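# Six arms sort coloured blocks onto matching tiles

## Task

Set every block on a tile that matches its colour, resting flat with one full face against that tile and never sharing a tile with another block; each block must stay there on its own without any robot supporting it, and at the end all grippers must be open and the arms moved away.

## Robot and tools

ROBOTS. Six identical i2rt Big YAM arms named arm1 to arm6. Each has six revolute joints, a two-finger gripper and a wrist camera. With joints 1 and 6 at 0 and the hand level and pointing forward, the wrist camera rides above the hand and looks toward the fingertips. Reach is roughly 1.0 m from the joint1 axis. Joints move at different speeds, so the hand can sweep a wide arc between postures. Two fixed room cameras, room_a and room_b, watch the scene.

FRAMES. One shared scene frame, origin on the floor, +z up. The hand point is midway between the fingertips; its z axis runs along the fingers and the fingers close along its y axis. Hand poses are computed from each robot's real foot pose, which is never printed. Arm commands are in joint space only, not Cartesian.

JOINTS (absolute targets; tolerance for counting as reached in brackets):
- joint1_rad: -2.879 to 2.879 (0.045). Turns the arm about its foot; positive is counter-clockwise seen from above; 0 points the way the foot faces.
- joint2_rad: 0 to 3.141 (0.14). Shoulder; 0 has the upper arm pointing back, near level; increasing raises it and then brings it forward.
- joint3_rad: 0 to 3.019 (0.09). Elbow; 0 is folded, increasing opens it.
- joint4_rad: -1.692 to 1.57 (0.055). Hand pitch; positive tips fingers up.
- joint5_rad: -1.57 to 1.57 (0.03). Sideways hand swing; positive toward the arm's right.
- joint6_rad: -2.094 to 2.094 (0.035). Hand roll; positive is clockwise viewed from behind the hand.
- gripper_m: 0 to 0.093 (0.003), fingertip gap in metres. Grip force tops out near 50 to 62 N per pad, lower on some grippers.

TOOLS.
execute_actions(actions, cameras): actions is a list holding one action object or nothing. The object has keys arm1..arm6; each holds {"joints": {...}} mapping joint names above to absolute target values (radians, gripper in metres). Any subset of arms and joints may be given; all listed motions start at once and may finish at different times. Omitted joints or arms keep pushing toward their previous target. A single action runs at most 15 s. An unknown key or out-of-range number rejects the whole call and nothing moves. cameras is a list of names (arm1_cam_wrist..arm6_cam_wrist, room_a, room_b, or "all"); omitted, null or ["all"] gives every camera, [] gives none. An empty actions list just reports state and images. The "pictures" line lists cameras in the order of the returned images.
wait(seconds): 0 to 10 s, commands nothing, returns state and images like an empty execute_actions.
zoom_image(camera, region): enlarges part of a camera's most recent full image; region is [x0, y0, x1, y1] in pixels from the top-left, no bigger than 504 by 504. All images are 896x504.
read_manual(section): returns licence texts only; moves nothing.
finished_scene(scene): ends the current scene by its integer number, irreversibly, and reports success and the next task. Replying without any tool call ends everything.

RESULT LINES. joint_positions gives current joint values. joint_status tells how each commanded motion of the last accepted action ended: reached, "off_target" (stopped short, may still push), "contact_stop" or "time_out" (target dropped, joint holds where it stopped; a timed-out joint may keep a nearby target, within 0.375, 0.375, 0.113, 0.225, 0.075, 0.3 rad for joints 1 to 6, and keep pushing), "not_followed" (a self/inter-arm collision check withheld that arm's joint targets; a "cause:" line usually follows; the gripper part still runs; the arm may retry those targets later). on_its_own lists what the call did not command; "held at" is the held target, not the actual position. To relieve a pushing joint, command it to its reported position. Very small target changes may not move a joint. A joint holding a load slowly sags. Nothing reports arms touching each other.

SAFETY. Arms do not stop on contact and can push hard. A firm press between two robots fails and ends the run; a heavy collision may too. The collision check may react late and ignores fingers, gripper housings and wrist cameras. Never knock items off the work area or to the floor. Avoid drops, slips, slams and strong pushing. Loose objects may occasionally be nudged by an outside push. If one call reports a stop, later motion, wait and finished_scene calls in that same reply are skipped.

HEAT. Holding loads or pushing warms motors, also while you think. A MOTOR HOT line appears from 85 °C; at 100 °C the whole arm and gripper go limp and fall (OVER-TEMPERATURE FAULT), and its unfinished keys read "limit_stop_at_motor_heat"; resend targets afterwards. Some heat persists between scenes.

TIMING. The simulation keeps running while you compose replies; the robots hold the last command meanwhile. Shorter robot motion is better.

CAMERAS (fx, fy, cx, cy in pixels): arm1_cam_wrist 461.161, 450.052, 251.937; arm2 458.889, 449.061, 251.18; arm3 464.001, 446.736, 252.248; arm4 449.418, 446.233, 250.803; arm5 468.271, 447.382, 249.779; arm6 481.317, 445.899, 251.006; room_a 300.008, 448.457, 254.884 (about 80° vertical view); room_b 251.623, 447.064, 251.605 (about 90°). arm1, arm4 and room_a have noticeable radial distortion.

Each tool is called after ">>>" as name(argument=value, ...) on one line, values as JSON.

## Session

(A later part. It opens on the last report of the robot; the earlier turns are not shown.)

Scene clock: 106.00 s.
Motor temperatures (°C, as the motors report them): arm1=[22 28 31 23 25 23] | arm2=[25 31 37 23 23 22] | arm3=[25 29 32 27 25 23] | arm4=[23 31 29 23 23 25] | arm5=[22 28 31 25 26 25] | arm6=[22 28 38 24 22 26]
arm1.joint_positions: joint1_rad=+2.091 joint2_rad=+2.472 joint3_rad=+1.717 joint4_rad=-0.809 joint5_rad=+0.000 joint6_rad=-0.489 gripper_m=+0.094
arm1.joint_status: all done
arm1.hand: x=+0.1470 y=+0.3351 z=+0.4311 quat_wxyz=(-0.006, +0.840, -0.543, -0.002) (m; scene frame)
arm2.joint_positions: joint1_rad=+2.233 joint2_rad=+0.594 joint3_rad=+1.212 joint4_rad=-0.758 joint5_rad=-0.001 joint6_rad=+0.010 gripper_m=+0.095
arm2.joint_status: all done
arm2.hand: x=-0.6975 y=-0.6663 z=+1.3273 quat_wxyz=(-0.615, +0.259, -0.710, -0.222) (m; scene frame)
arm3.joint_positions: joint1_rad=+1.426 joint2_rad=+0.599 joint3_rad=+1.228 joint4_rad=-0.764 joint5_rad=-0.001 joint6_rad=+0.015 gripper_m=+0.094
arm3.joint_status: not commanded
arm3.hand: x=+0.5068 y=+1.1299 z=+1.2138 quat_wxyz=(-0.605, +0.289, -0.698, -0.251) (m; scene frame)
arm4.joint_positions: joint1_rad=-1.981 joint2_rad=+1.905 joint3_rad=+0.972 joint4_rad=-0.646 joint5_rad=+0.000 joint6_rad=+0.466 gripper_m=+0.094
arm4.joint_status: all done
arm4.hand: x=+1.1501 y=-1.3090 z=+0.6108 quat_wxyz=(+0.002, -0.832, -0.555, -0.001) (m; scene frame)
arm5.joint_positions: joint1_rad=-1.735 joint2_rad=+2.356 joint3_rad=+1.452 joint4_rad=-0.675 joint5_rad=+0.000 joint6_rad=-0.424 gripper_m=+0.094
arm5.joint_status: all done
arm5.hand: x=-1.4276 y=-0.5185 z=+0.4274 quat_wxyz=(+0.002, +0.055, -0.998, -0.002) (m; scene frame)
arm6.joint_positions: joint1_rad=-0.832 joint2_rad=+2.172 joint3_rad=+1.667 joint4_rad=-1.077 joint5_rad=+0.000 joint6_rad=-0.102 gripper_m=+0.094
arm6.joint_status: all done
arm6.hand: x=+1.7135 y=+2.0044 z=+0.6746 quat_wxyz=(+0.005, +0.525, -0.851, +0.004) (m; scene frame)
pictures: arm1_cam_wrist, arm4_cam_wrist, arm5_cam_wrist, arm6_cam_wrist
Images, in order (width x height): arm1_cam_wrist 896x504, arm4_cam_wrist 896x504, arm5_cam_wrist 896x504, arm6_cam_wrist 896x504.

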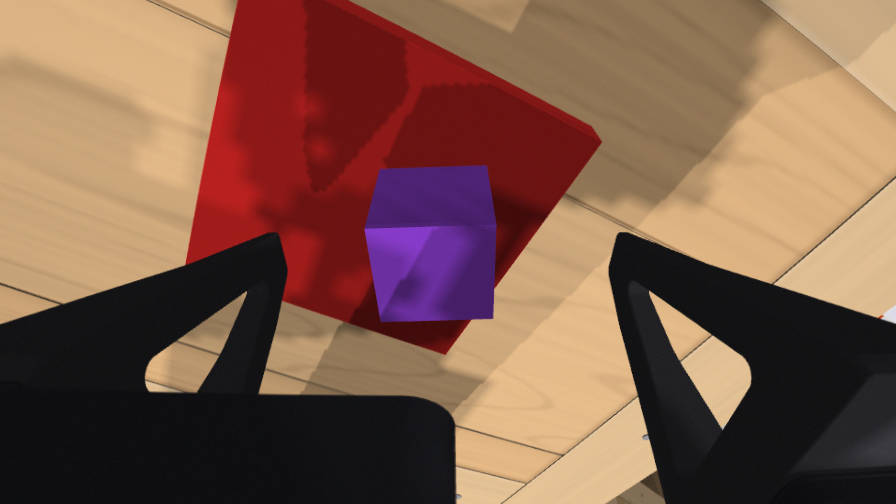

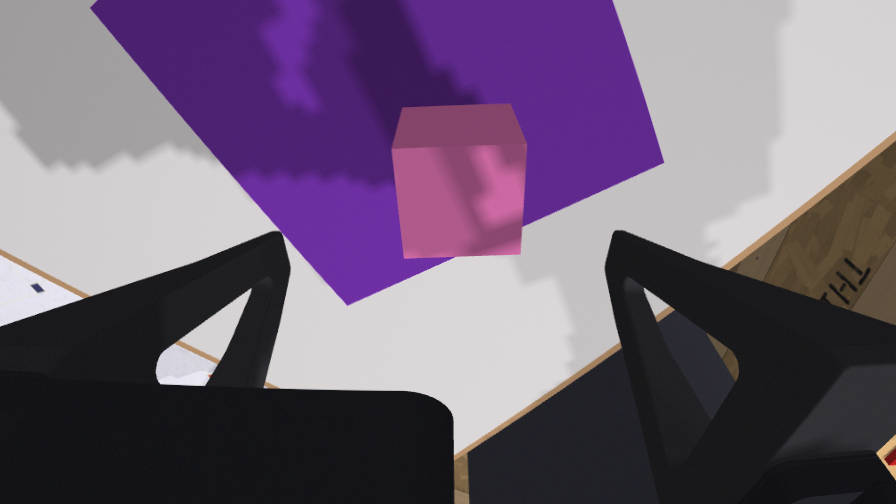

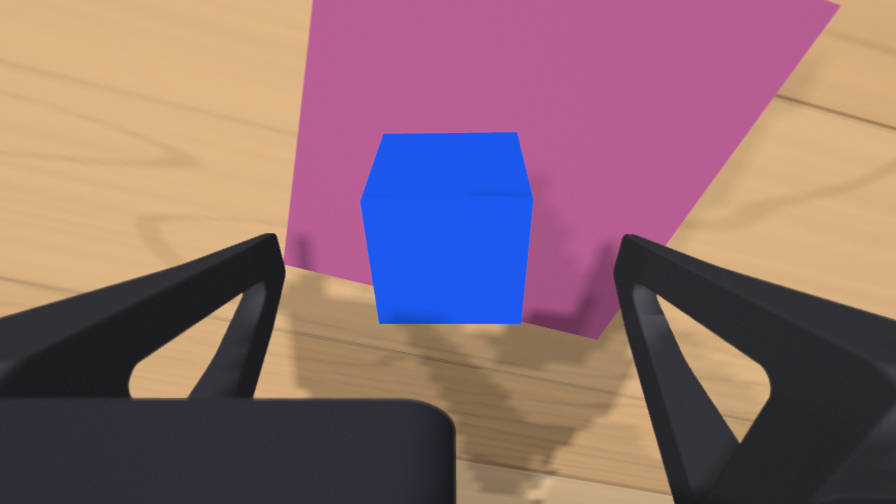

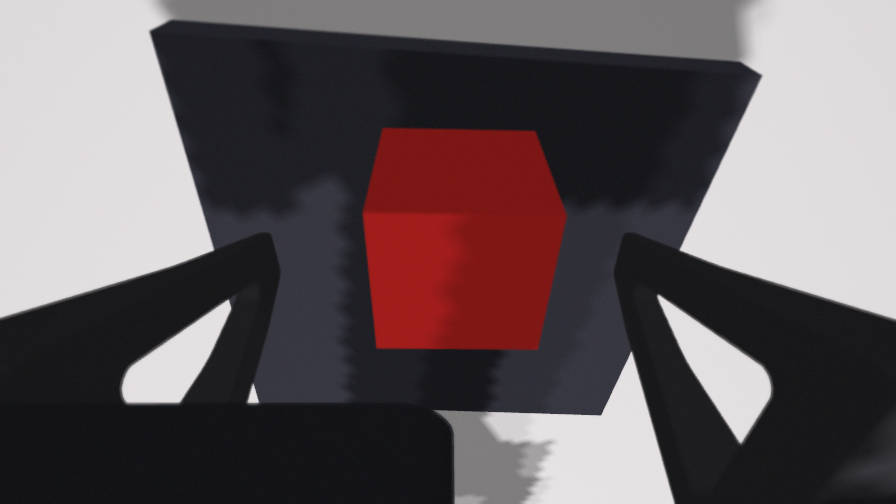

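>>> execute_actions(actions=[{"arm1":{"joints":{"joint3_rad":1.695}},"arm4":{"joints":{"joint1_rad":-2.005,"joint2_rad":1.97,"joint3_rad":0.99,"joint4_rad":-0.568}},"arm5":{"joints":{"gripper_m":0.018}},"arm6":{"joints":{"gripper_m":0.02}}}], cameras=["arm1_cam_wrist","arm4_cam_wrist","arm5_cam_wrist","arm6_cam_wrist"])

Scene clock: 113.87 s.
Motor temperatures (°C, as the motors report them): arm1=[22 28 31 23 25 23] | arm2=[25 30 36 23 23 22] | arm3=[25 29 32 27 25 23] | arm4=[23 31 29 23 23 25] | arm5=[22 28 31 25 26 25] | arm6=[22 28 37 24 22 26]
arm1.joint_positions: joint1_rad=+2.091 joint2_rad=+2.474 joint3_rad=+1.693 joint4_rad=-0.809 joint5_rad=+0.000 joint6_rad=-0.489 gripper_m=+0.094
arm1.joint_status: all done
arm1.hand: x=+0.1462 y=+0.3223 z=+0.4231 quat_wxyz=(+0.006, +0.840, -0.543, +0.005) (m; scene frame)
arm2.joint_positions: joint1_rad=+2.233 joint2_rad=+0.594 joint3_rad=+1.212 joint4_rad=-0.758 joint5_rad=-0.001 joint6_rad=+0.010 gripper_m=+0.095
arm2.joint_status: not commanded
arm2.hand: x=-0.6975 y=-0.6663 z=+1.3273 quat_wxyz=(-0.615, +0.259, -0.710, -0.222) (m; scene frame)
arm3.joint_positions: joint1_rad=+1.426 joint2_rad=+0.599 joint3_rad=+1.228 joint4_rad=-0.764 joint5_rad=-0.001 joint6_rad=+0.015 gripper_m=+0.094
arm3.joint_status: not commanded
arm3.hand: x=+0.5068 y=+1.1299 z=+1.2138 quat_wxyz=(-0.605, +0.289, -0.698, -0.251) (m; scene frame)
arm4.joint_positions: joint1_rad=-1.992 joint2_rad=+1.963 joint3_rad=+0.972 joint4_rad=-0.578 joint5_rad=+0.000 joint6_rad=+0.466 gripper_m=+0.094
arm4.joint_status: all done
arm4.hand: x=+1.1454 y=-1.3126 z=+0.5867 quat_wxyz=(-0.002, -0.835, -0.550, +0.001) (m; scene frame)
arm5.joint_positions: joint1_rad=-1.735 joint2_rad=+2.356 joint3_rad=+1.452 joint4_rad=-0.675 joint5_rad=+0.000 joint6_rad=-0.425 gripper_m=+0.037
arm5.joint_status: gripper_m off_target (ended at +0.037, target +0.018)
arm5.hand: x=-1.4276 y=-0.5185 z=+0.4274 quat_wxyz=(+0.002, +0.056, -0.998, -0.002) (m; scene frame)
arm6.joint_positions: joint1_rad=-0.832 joint2_rad=+2.172 joint3_rad=+1.667 joint4_rad=-1.077 joint5_rad=+0.000 joint6_rad=-0.101 gripper_m=+0.041
arm6.joint_status: gripper_m off_target (ended at +0.041, target +0.020)
arm6.hand: x=+1.7135 y=+2.0044 z=+0.6746 quat_wxyz=(+0.005, +0.525, -0.851, +0.004) (m; scene frame)
pictures: arm1_cam_wrist, arm4_cam_wrist, arm5_cam_wrist, arm6_cam_wrist
Images, in order (width x height): arm1_cam_wrist 896x504, arm4_cam_wrist 896x504, arm5_cam_wrist 896x504, arm6_cam_wrist 896x504.

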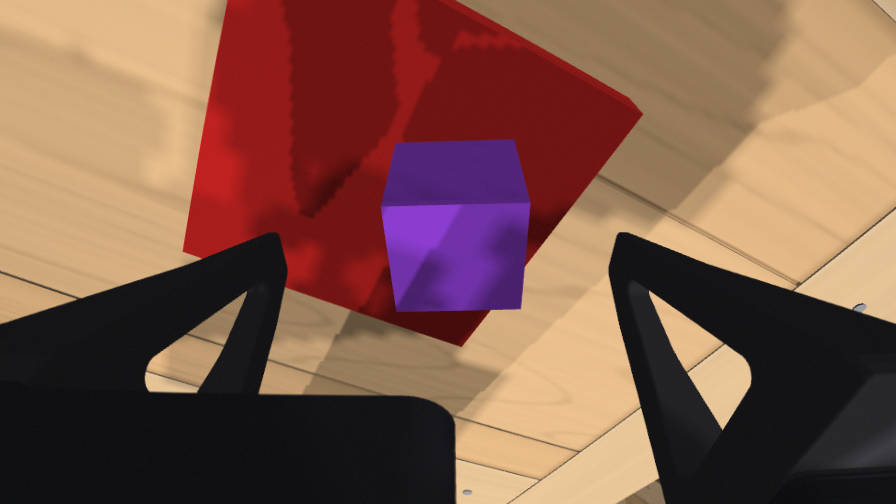

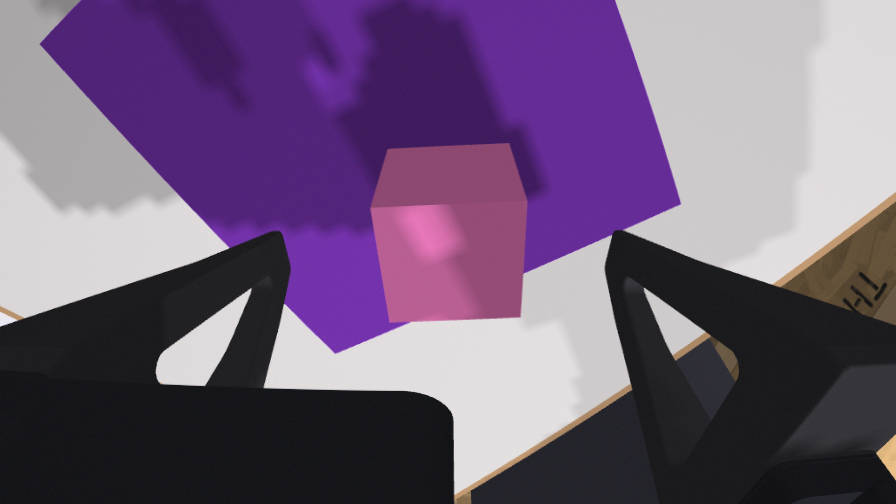

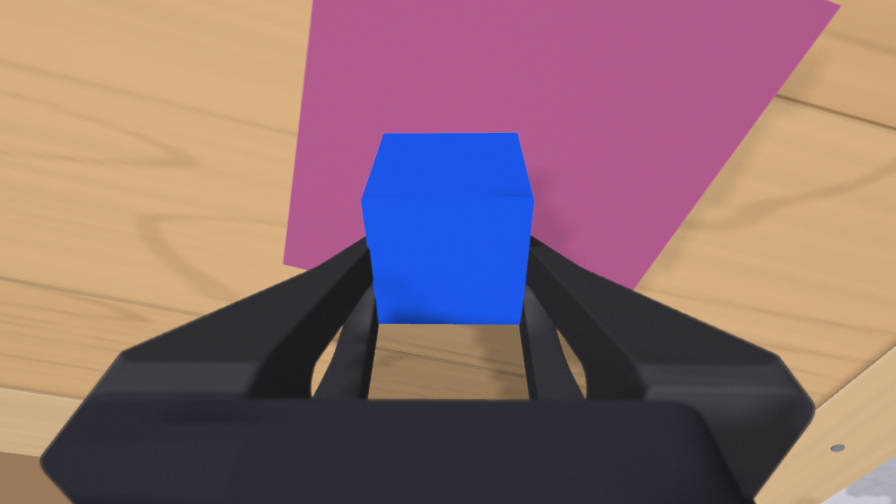

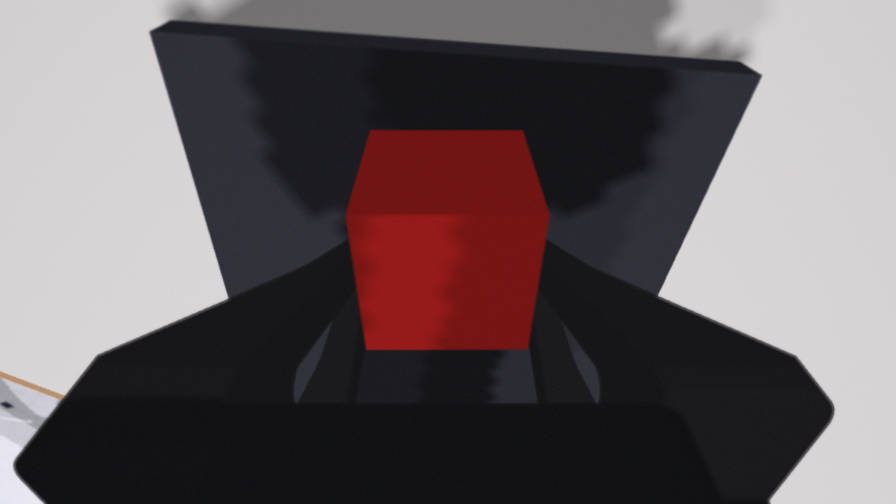

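>>> execute_actions(actions=[{"arm1":{"joints":{"gripper_m":0.012}},"arm4":{"joints":{"gripper_m":0.016}},"arm5":{"joints":{"joint2_rad":1.666,"joint3_rad":1.47,"joint4_rad":-1.36}},"arm6":{"joints":{"joint2_rad":1.95,"joint4_rad":-1.29}}}], cameras=[])

>>> execute_actions(actions=[{"arm1":{"joints":{"joint2_rad":1.9,"joint3_rad":1.45,"joint4_rad":-1.12}},"arm4":{"joints":{"joint2_rad":1.6,"joint3_rad":1.03,"joint4_rad":-1.0}},"arm5":{"joints":{"joint1_rad":0.6,"joint6_rad":0}},"arm6":{"joints":{"joint1_rad":1.518,"joint6_rad":0}}}])

Scene clock: 123.03 s.
Motor temperatures (°C, as the motors report them): arm1=[22 28 31 23 25 23] | arm2=[25 30 36 23 23 22] | arm3=[25 29 32 27 25 23] | arm4=[23 31 29 23 23 25] | arm5=[22 28 31 25 26 25] | arm6=[22 28 36 24 22 26]
arm1.joint_positions: joint1_rad=+2.091 joint2_rad=+2.474 joint3_rad=+1.693 joint4_rad=-0.809 joint5_rad=+0.001 joint6_rad=-0.490 gripper_m=+0.031
arm1.joint_status: gripper_m off_target (ended at +0.031, target +0.012)
arm1.hand: x=+0.1462 y=+0.3223 z=+0.4231 quat_wxyz=(+0.006, +0.840, -0.543, +0.005) (m; scene frame)
arm2.joint_positions: joint1_rad=+2.233 joint2_rad=+0.594 joint3_rad=+1.212 joint4_rad=-0.758 joint5_rad=-0.001 joint6_rad=+0.010 gripper_m=+0.095
arm2.joint_status: not commanded
arm2.hand: x=-0.6975 y=-0.6663 z=+1.3273 quat_wxyz=(-0.615, +0.259, -0.710, -0.222) (m; scene frame)
arm3.joint_positions: joint1_rad=+1.426 joint2_rad=+0.599 joint3_rad=+1.228 joint4_rad=-0.764 joint5_rad=-0.001 joint6_rad=+0.015 gripper_m=+0.094
arm3.joint_status: not commanded
arm3.hand: x=+0.5068 y=+1.1299 z=+1.2138 quat_wxyz=(-0.605, +0.289, -0.698, -0.251) (m; scene frame)
arm4.joint_positions: joint1_rad=-1.992 joint2_rad=+1.963 joint3_rad=+0.972 joint4_rad=-0.578 joint5_rad=+0.000 joint6_rad=+0.467 gripper_m=+0.037
arm4.joint_status: gripper_m off_target (ended at +0.037, target +0.016)
arm4.hand: x=+1.1454 y=-1.3127 z=+0.5867 quat_wxyz=(-0.002, -0.835, -0.550, +0.001) (m; scene frame)
arm5.joint_positions: joint1_rad=-1.735 joint2_rad=+1.659 joint3_rad=+1.453 joint4_rad=-1.351 joint5_rad=+0.000 joint6_rad=-0.425 gripper_m=+0.037
arm5.joint_status: all done
arm5.hand: x=-1.4971 y=-0.4968 z=+0.8009 quat_wxyz=(-0.009, +0.056, -0.998, +0.002) (m; scene frame)
arm6.joint_positions: joint1_rad=-0.832 joint2_rad=+1.950 joint3_rad=+1.653 joint4_rad=-1.281 joint5_rad=+0.000 joint6_rad=-0.101 gripper_m=+0.041
arm6.joint_status: all done
arm6.hand: x=+1.6945 y=+1.9754 z=+0.8011 quat_wxyz=(+0.002, +0.525, -0.851, +0.003) (m; scene frame)
pictures: none
No camera images: the call's "cameras" was empty. Leave "cameras" out to get every camera's image.

Scene clock: 125.50 s.
Motor temperatures (°C, as the motors report them): arm1=[22 28 31 23 25 23] | arm2=[25 30 36 23 23 22] | arm3=[25 29 32 27 25 23] | arm4=[23 31 29 23 23 25] | arm5=[22 28 31 25 26 25] | arm6=[22 28 36 24 22 26]
arm1.joint_positions: joint1_rad=+2.091 joint2_rad=+1.892 joint3_rad=+1.441 joint4_rad=-1.111 joint5_rad=+0.001 joint6_rad=-0.490 gripper_m=+0.031
arm1.joint_status: all done
arm1.hand: x=+0.1404 y=+0.2451 z=+0.6821 quat_wxyz=(-0.007, +0.840, -0.543, -0.002) (m; scene frame)
arm2.joint_positions: joint1_rad=+2.233 joint2_rad=+0.594 joint3_rad=+1.212 joint4_rad=-0.758 joint5_rad=-0.001 joint6_rad=+0.010 gripper_m=+0.095
arm2.joint_status: not commanded
arm2.hand: x=-0.6975 y=-0.6663 z=+1.3273 quat_wxyz=(-0.615, +0.259, -0.710, -0.222) (m; scene frame)
arm3.joint_positions: joint1_rad=+1.426 joint2_rad=+0.599 joint3_rad=+1.228 joint4_rad=-0.764 joint5_rad=-0.001 joint6_rad=+0.015 gripper_m=+0.094
arm3.joint_status: not commanded
arm3.hand: x=+0.5068 y=+1.1299 z=+1.2138 quat_wxyz=(-0.605, +0.289, -0.698, -0.251) (m; scene frame)
arm4.joint_positions: joint1_rad=-1.992 joint2_rad=+1.592 joint3_rad=+1.006 joint4_rad=-0.991 joint5_rad=+0.000 joint6_rad=+0.467 gripper_m=+0.037
arm4.joint_status: all done
arm4.hand: x=+1.1439 y=-1.2874 z=+0.7480 quat_wxyz=(+0.002, -0.835, -0.550, -0.001) (m; scene frame)
arm5.joint_positions: joint1_rad=+0.606 joint2_rad=+1.665 joint3_rad=+1.453 joint4_rad=-1.351 joint5_rad=-0.001 joint6_rad=-0.011 gripper_m=+0.037
arm5.joint_status: all done
arm5.hand: x=-2.1929 y=+0.1072 z=+0.7957 quat_wxyz=(-0.003, +0.851, -0.524, -0.002) (m; scene frame)
arm6.joint_positions: joint1_rad=+1.521 joint2_rad=+1.955 joint3_rad=+1.653 joint4_rad=-1.281 joint5_rad=+0.000 joint6_rad=-0.012 gripper_m=+0.041
arm6.joint_status: all done
arm6.hand: x=+0.8026 y=+1.3540 z=+0.7965 quat_wxyz=(+0.000, +0.994, +0.113, +0.007) (m; scene frame)
pictures: arm1_cam_wrist, arm2_cam_wrist, arm3_cam_wrist, arm4_cam_wrist, arm5_cam_wrist, arm6_cam_wrist, room_a, room_b
Images, in order (width x height): arm1_cam_wrist 896x504, arm2_cam_wrist 896x504, arm3_cam_wrist 896x504, arm4_cam_wrist 896x504, arm5_cam_wrist 896x504, arm6_cam_wrist 896x504, room_a 896x504, room_b 896x504.

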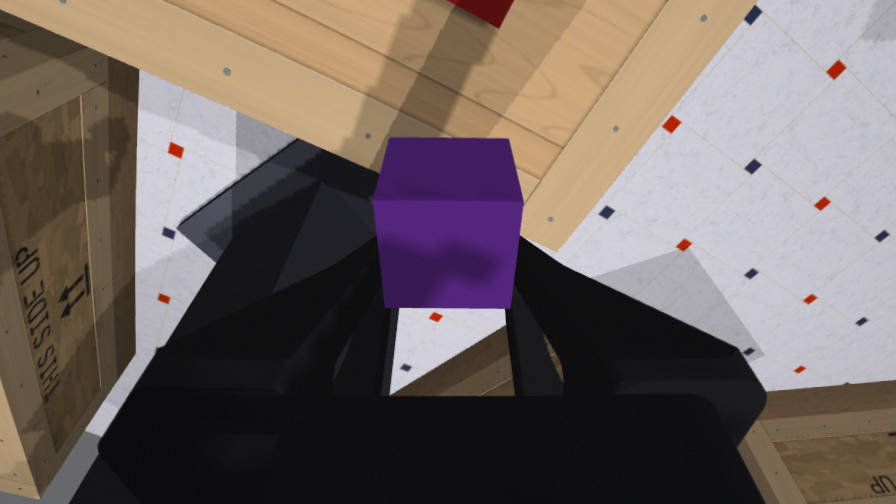

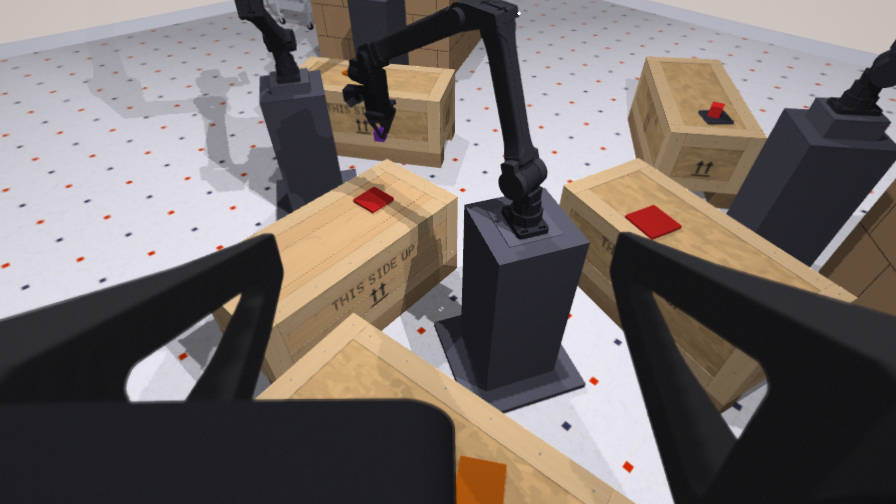

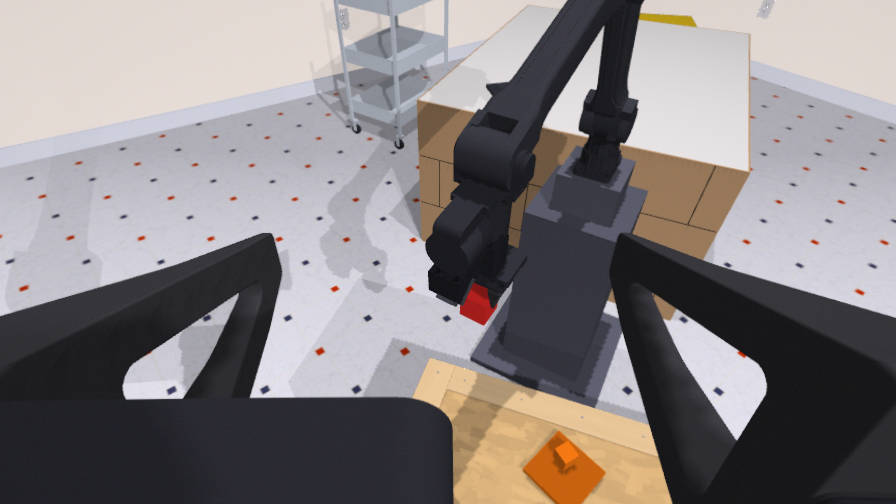

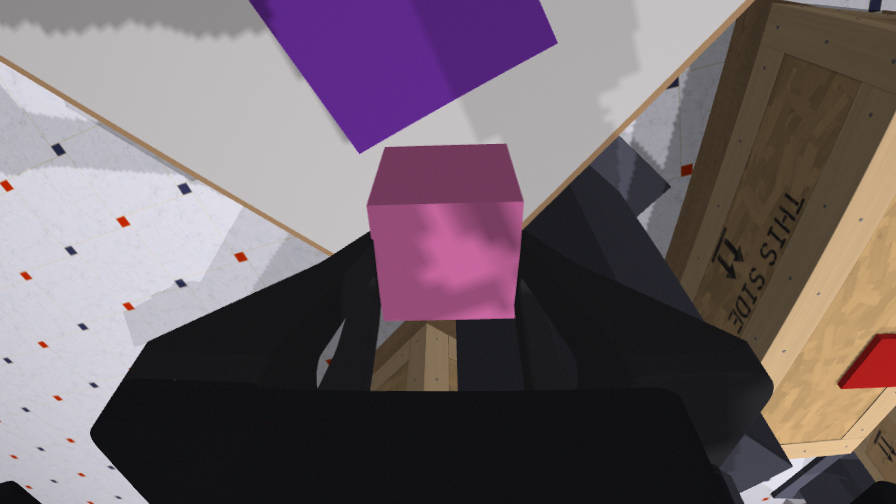

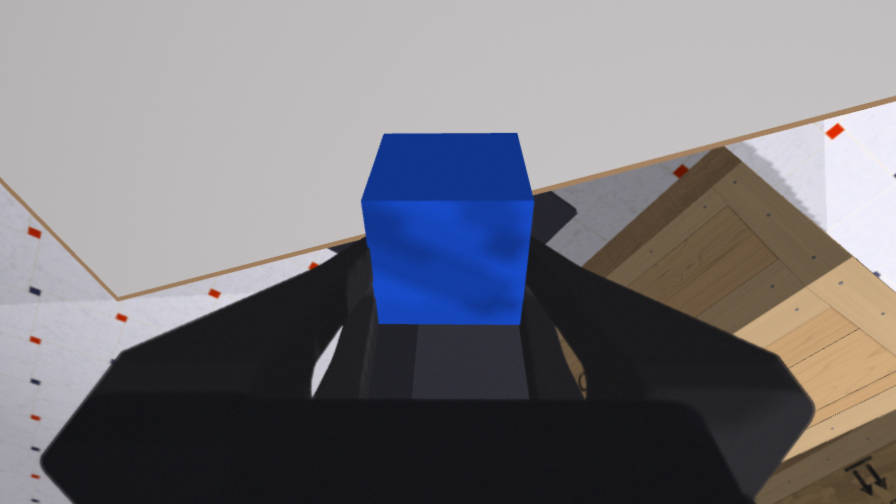

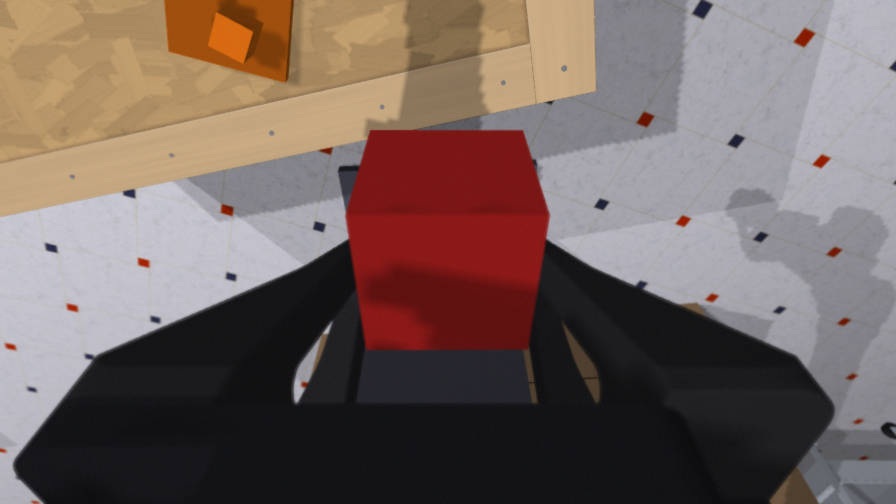

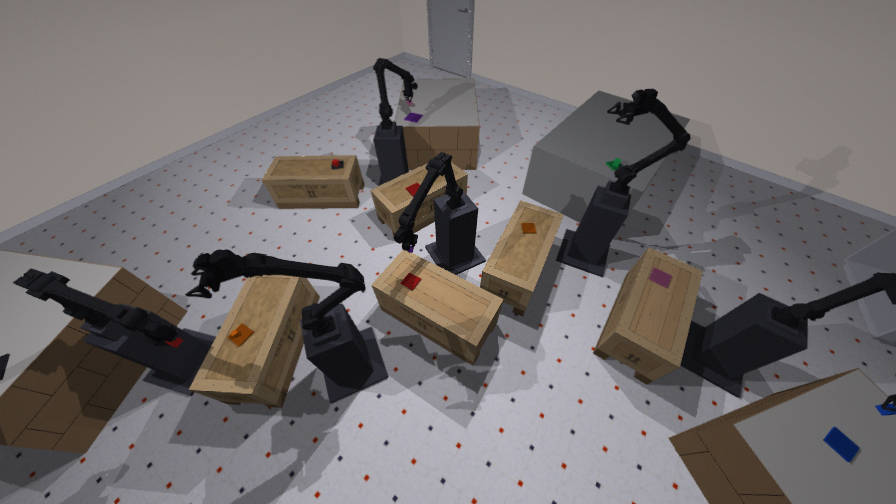

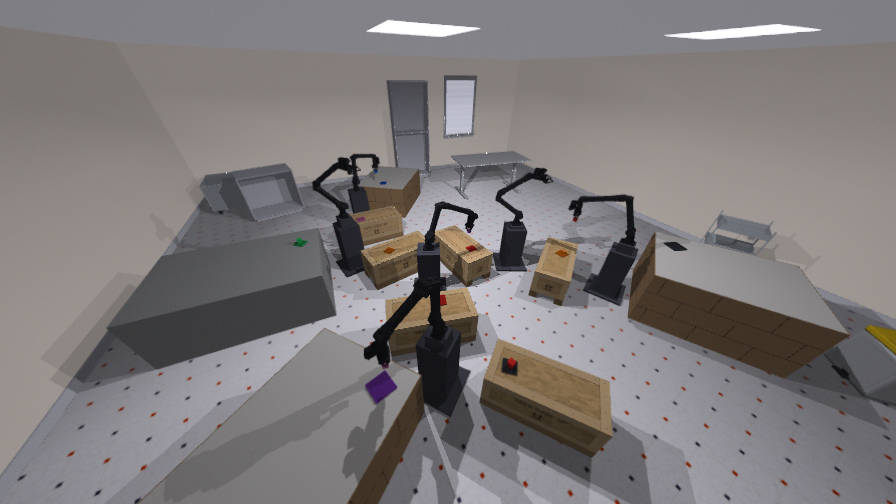

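>>> execute_actions(actions=[{"arm1":{"joints":{"joint1_rad":-0.2,"joint6_rad":0}},"arm4":{"joints":{"joint1_rad":1.9,"joint6_rad":0}},"arm5":{"joints":{"joint1_rad":0.55,"joint2_rad":2.045,"joint3_rad":1.745,"joint4_rad":-1.22}},"arm6":{"joints":{"joint1_rad":1.56,"joint2_rad":2.62,"joint3_rad":1.92,"joint4_rad":-0.81}}}], cameras=["arm1_cam_wrist","arm4_cam_wrist","arm5_cam_wrist","arm6_cam_wrist","room_a"])

Scene clock: 149.37 s.
Motor temperatures (°C, as the motors report them): arm1=[22 28 32 23 25 23] | arm2=[25 29 36 24 23 22] | arm3=[25 29 33 27 25 23] | arm4=[23 31 31 23 23 25] | arm5=[22 28 33 25 26 25] | arm6=[22 28 36 24 22 26]
arm1.joint_positions: joint1_rad=-0.207 joint2_rad=+1.892 joint3_rad=+1.441 joint4_rad=-1.111 joint5_rad=+0.000 joint6_rad=-0.009 gripper_m=+0.031
arm1.joint_status: all done
arm1.hand: x=+0.4889 y=-0.6993 z=+0.6783 quat_wxyz=(-0.004, -0.383, -0.924, -0.001) (m; scene frame)
arm2.joint_positions: joint1_rad=+2.233 joint2_rad=+0.594 joint3_rad=+1.212 joint4_rad=-0.758 joint5_rad=-0.001 joint6_rad=+0.010 gripper_m=+0.095
arm2.joint_status: not commanded
arm2.hand: x=-0.6975 y=-0.6663 z=+1.3273 quat_wxyz=(-0.615, +0.259, -0.710, -0.222) (m; scene frame)
arm3.joint_positions: joint1_rad=+1.426 joint2_rad=+0.599 joint3_rad=+1.228 joint4_rad=-0.764 joint5_rad=-0.001 joint6_rad=+0.015 gripper_m=+0.094
arm3.joint_status: not commanded
arm3.hand: x=+0.5068 y=+1.1299 z=+1.2138 quat_wxyz=(-0.605, +0.289, -0.698, -0.251) (m; scene frame)
arm4.joint_positions: joint1_rad=+1.901 joint2_rad=+1.592 joint3_rad=+1.006 joint4_rad=-0.991 joint5_rad=+0.000 joint6_rad=+0.012 gripper_m=+0.037
arm4.joint_status: all done
arm4.hand: x=+0.8186 y=-0.5885 z=+0.7461 quat_wxyz=(+0.002, +0.927, -0.376, +0.003) (m; scene frame)
arm5.joint_positions: joint1_rad=+0.545 joint2_rad=+2.068 joint3_rad=+1.698 joint4_rad=-1.223 joint5_rad=-0.001 joint6_rad=-0.010 gripper_m=+0.037
arm5.joint_status: all done
arm5.hand: x=-2.2078 y=+0.2237 z=+0.6677 quat_wxyz=(+0.005, +0.835, -0.550, +0.010) (m; scene frame)
arm6.joint_positions: joint1_rad=+1.562 joint2_rad=+2.637 joint3_rad=+1.898 joint4_rad=-0.820 joint5_rad=+0.000 joint6_rad=-0.011 gripper_m=+0.041
arm6.joint_status: all done
arm6.hand: x=+0.7290 y=+1.3086 z=+0.4508 quat_wxyz=(+0.002, +0.991, +0.133, -0.005) (m; scene frame)
pictures: arm1_cam_wrist, arm4_cam_wrist, arm5_cam_wrist, arm6_cam_wrist, room_a
Images, in order (width x height): arm1_cam_wrist 896x504, arm4_cam_wrist 896x504, arm5_cam_wrist 896x504, arm6_cam_wrist 896x504, room_a 896x504.

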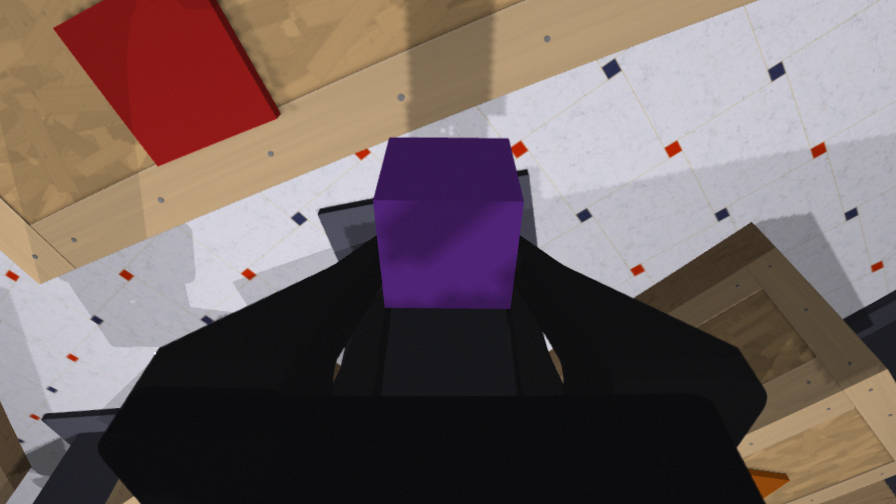

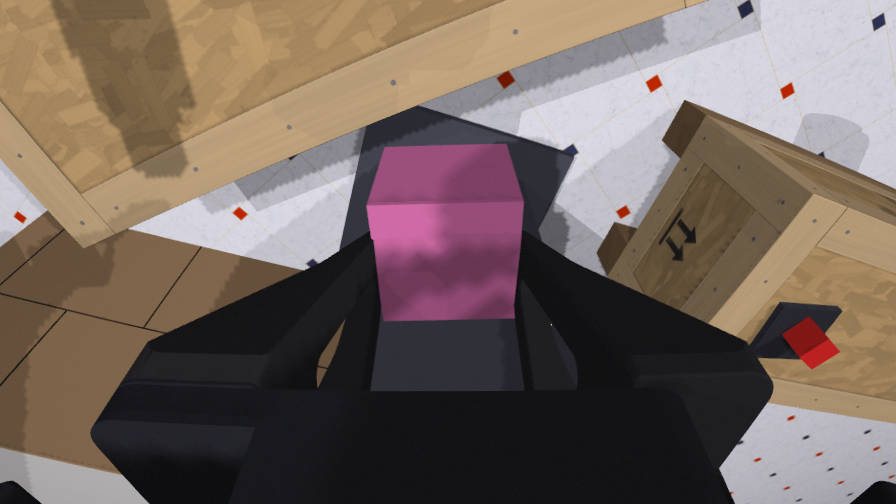

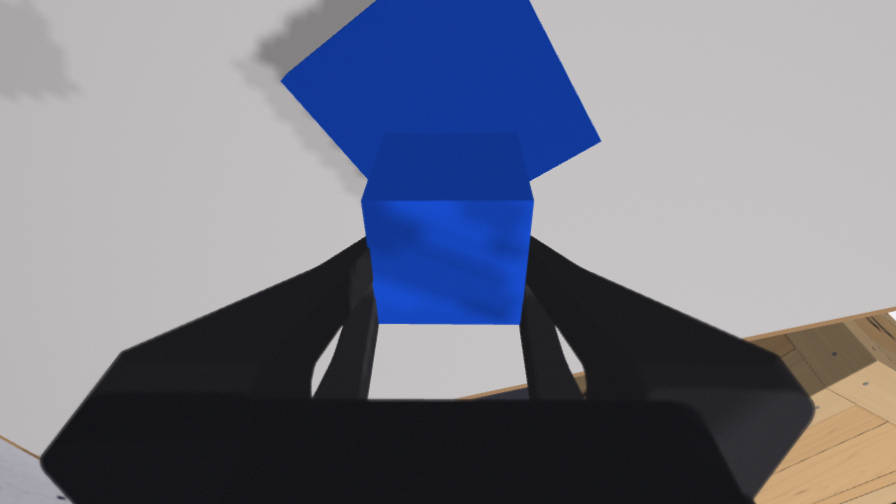

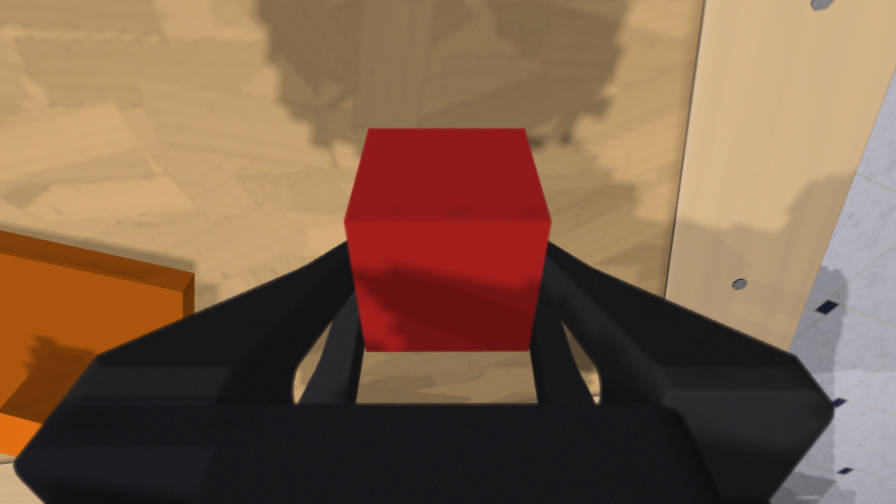

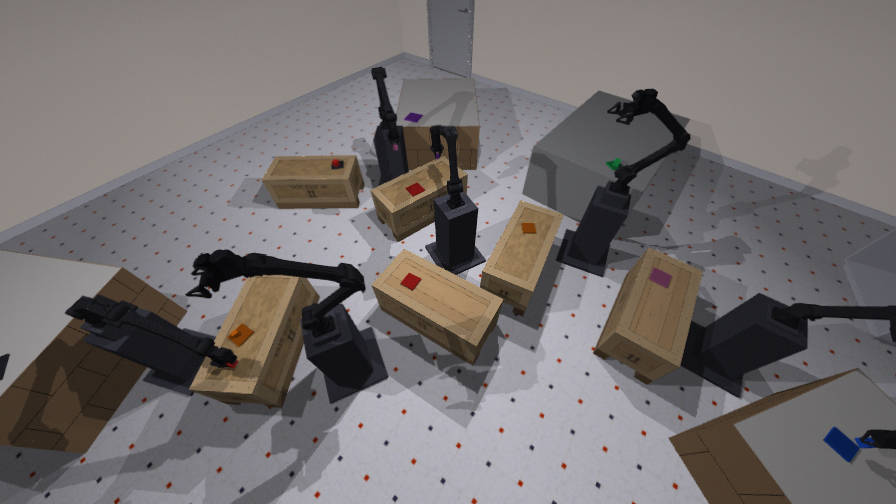

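>>> execute_actions(actions=[{"arm1":{"joints":{"joint2_rad":2.38,"joint3_rad":1.68,"joint4_rad":-0.83}},"arm4":{"joints":{"joint1_rad":2.04,"joint2_rad":2.43,"joint3_rad":1.585,"joint4_rad":-0.685}},"arm5":{"joints":{"joint2_rad":2.10,"joint3_rad":1.632,"joint4_rad":-1.10,"joint6_rad":-0.59}},"arm6":{"joints":{"joint2_rad":2.665}}}], cameras=["arm1_cam_wrist","arm4_cam_wrist","arm5_cam_wrist","arm6_cam_wrist","room_a"])

Scene clock: 176.57 s.
Motor temperatures (°C, as the motors report them): arm1=[22 28 32 23 25 23] | arm2=[25 29 37 24 23 22] | arm3=[25 29 33 27 25 23] | arm4=[23 31 31 23 23 25] | arm5=[22 29 35 25 26 25] | arm6=[22 30 35 24 22 26]
arm1.joint_positions: joint1_rad=-0.207 joint2_rad=+2.399 joint3_rad=+1.656 joint4_rad=-0.838 joint5_rad=+0.000 joint6_rad=-0.009 gripper_m=+0.031
arm1.joint_status: all done
arm1.hand: x=+0.5411 y=-0.7508 z=+0.4540 quat_wxyz=(+0.005, -0.383, -0.924, -0.005) (m; scene frame)
arm2.joint_positions: joint1_rad=+2.233 joint2_rad=+0.594 joint3_rad=+1.212 joint4_rad=-0.758 joint5_rad=-0.001 joint6_rad=+0.010 gripper_m=+0.095
arm2.joint_status: not commanded
arm2.hand: x=-0.6975 y=-0.6663 z=+1.3273 quat_wxyz=(-0.615, +0.259, -0.710, -0.222) (m; scene frame)
arm3.joint_positions: joint1_rad=+1.426 joint2_rad=+0.599 joint3_rad=+1.228 joint4_rad=-0.764 joint5_rad=-0.001 joint6_rad=+0.015 gripper_m=+0.094
arm3.joint_status: not commanded
arm3.hand: x=+0.5068 y=+1.1299 z=+1.2138 quat_wxyz=(-0.605, +0.289, -0.698, -0.251) (m; scene frame)
arm4.joint_positions: joint1_rad=+2.050 joint2_rad=+2.428 joint3_rad=+1.554 joint4_rad=-0.685 joint5_rad=+0.000 joint6_rad=+0.012 gripper_m=+0.037
arm4.joint_status: all done
arm4.hand: x=+0.6269 y=-0.5305 z=+0.4834 quat_wxyz=(+0.000, +0.952, -0.306, -0.005) (m; scene frame)
arm5.joint_positions: joint1_rad=+0.545 joint2_rad=+2.093 joint3_rad=+1.630 joint4_rad=-1.110 joint5_rad=-0.001 joint6_rad=-0.579 gripper_m=+0.037
arm5.joint_status: all done
arm5.hand: x=-2.2069 y=+0.2220 z=+0.6290 quat_wxyz=(+0.000, +0.956, -0.294, +0.002) (m; scene frame)
arm6.joint_positions: joint1_rad=+1.562 joint2_rad=+2.660 joint3_rad=+1.898 joint4_rad=-0.820 joint5_rad=+0.000 joint6_rad=-0.011 gripper_m=+0.041
arm6.joint_status: all done
arm6.hand: x=+0.7376 y=+1.3108 z=+0.4360 quat_wxyz=(+0.000, +0.991, +0.133, +0.006) (m; scene frame)
pictures: arm1_cam_wrist, arm4_cam_wrist, arm5_cam_wrist, arm6_cam_wrist, room_a
Images, in order (width x height): arm1_cam_wrist 896x504, arm4_cam_wrist 896x504, arm5_cam_wrist 896x504, arm6_cam_wrist 896x504, room_a 896x504.

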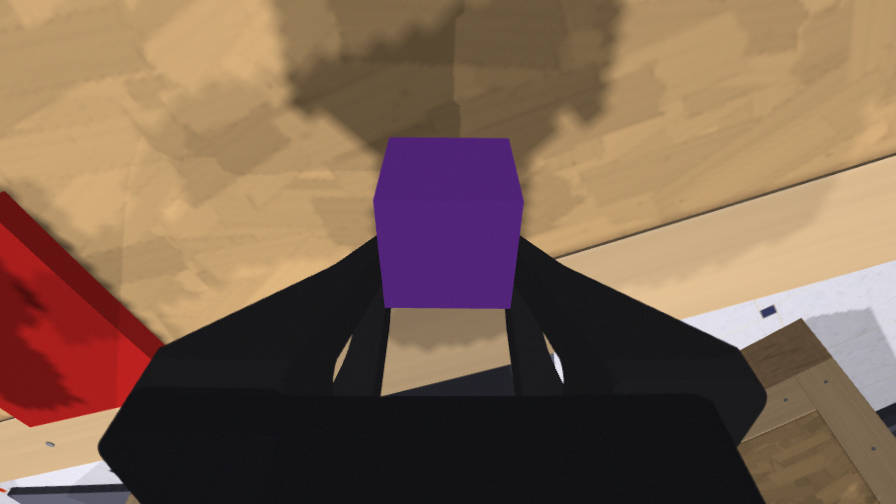

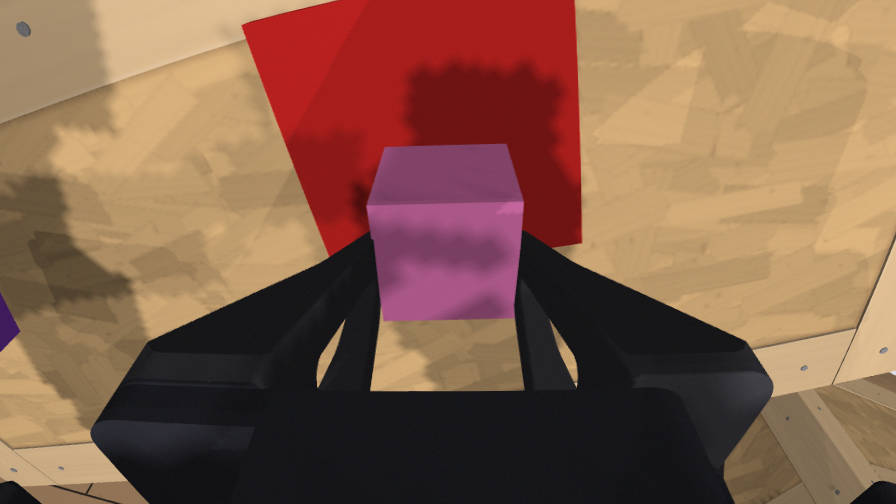

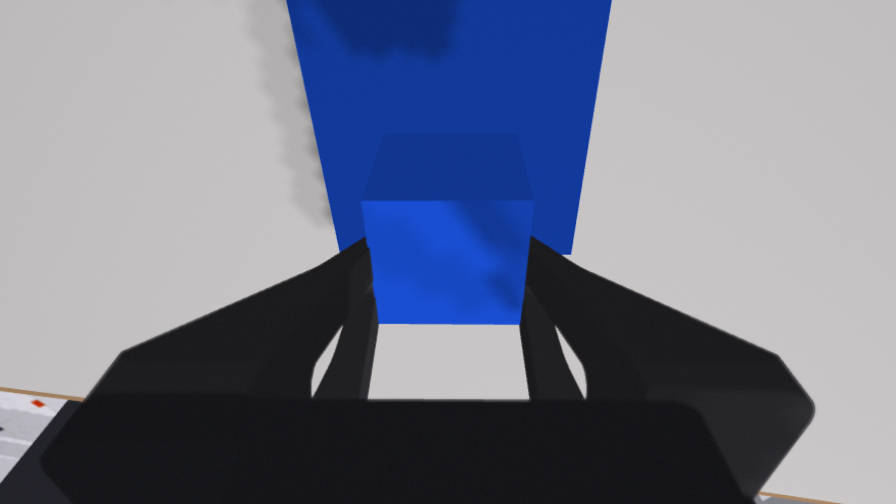

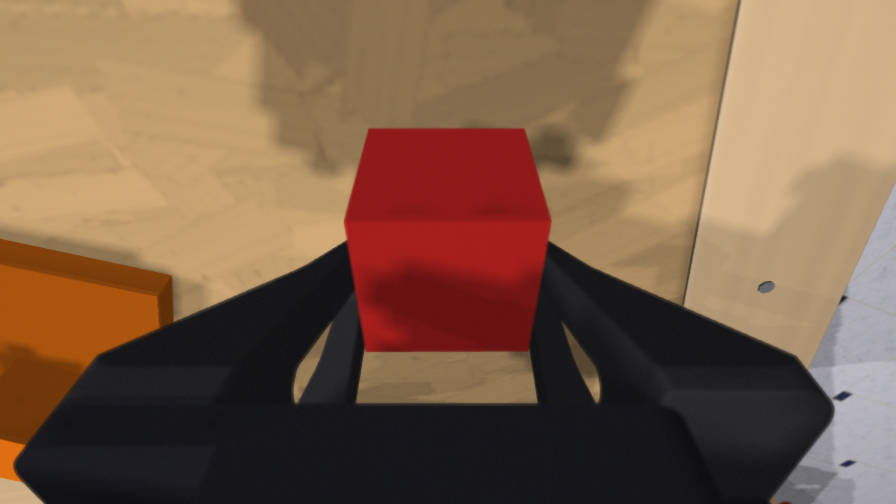

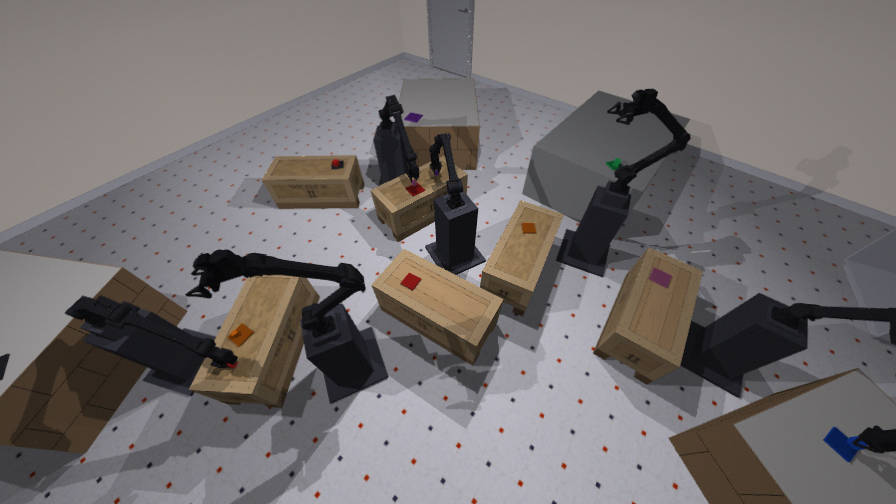

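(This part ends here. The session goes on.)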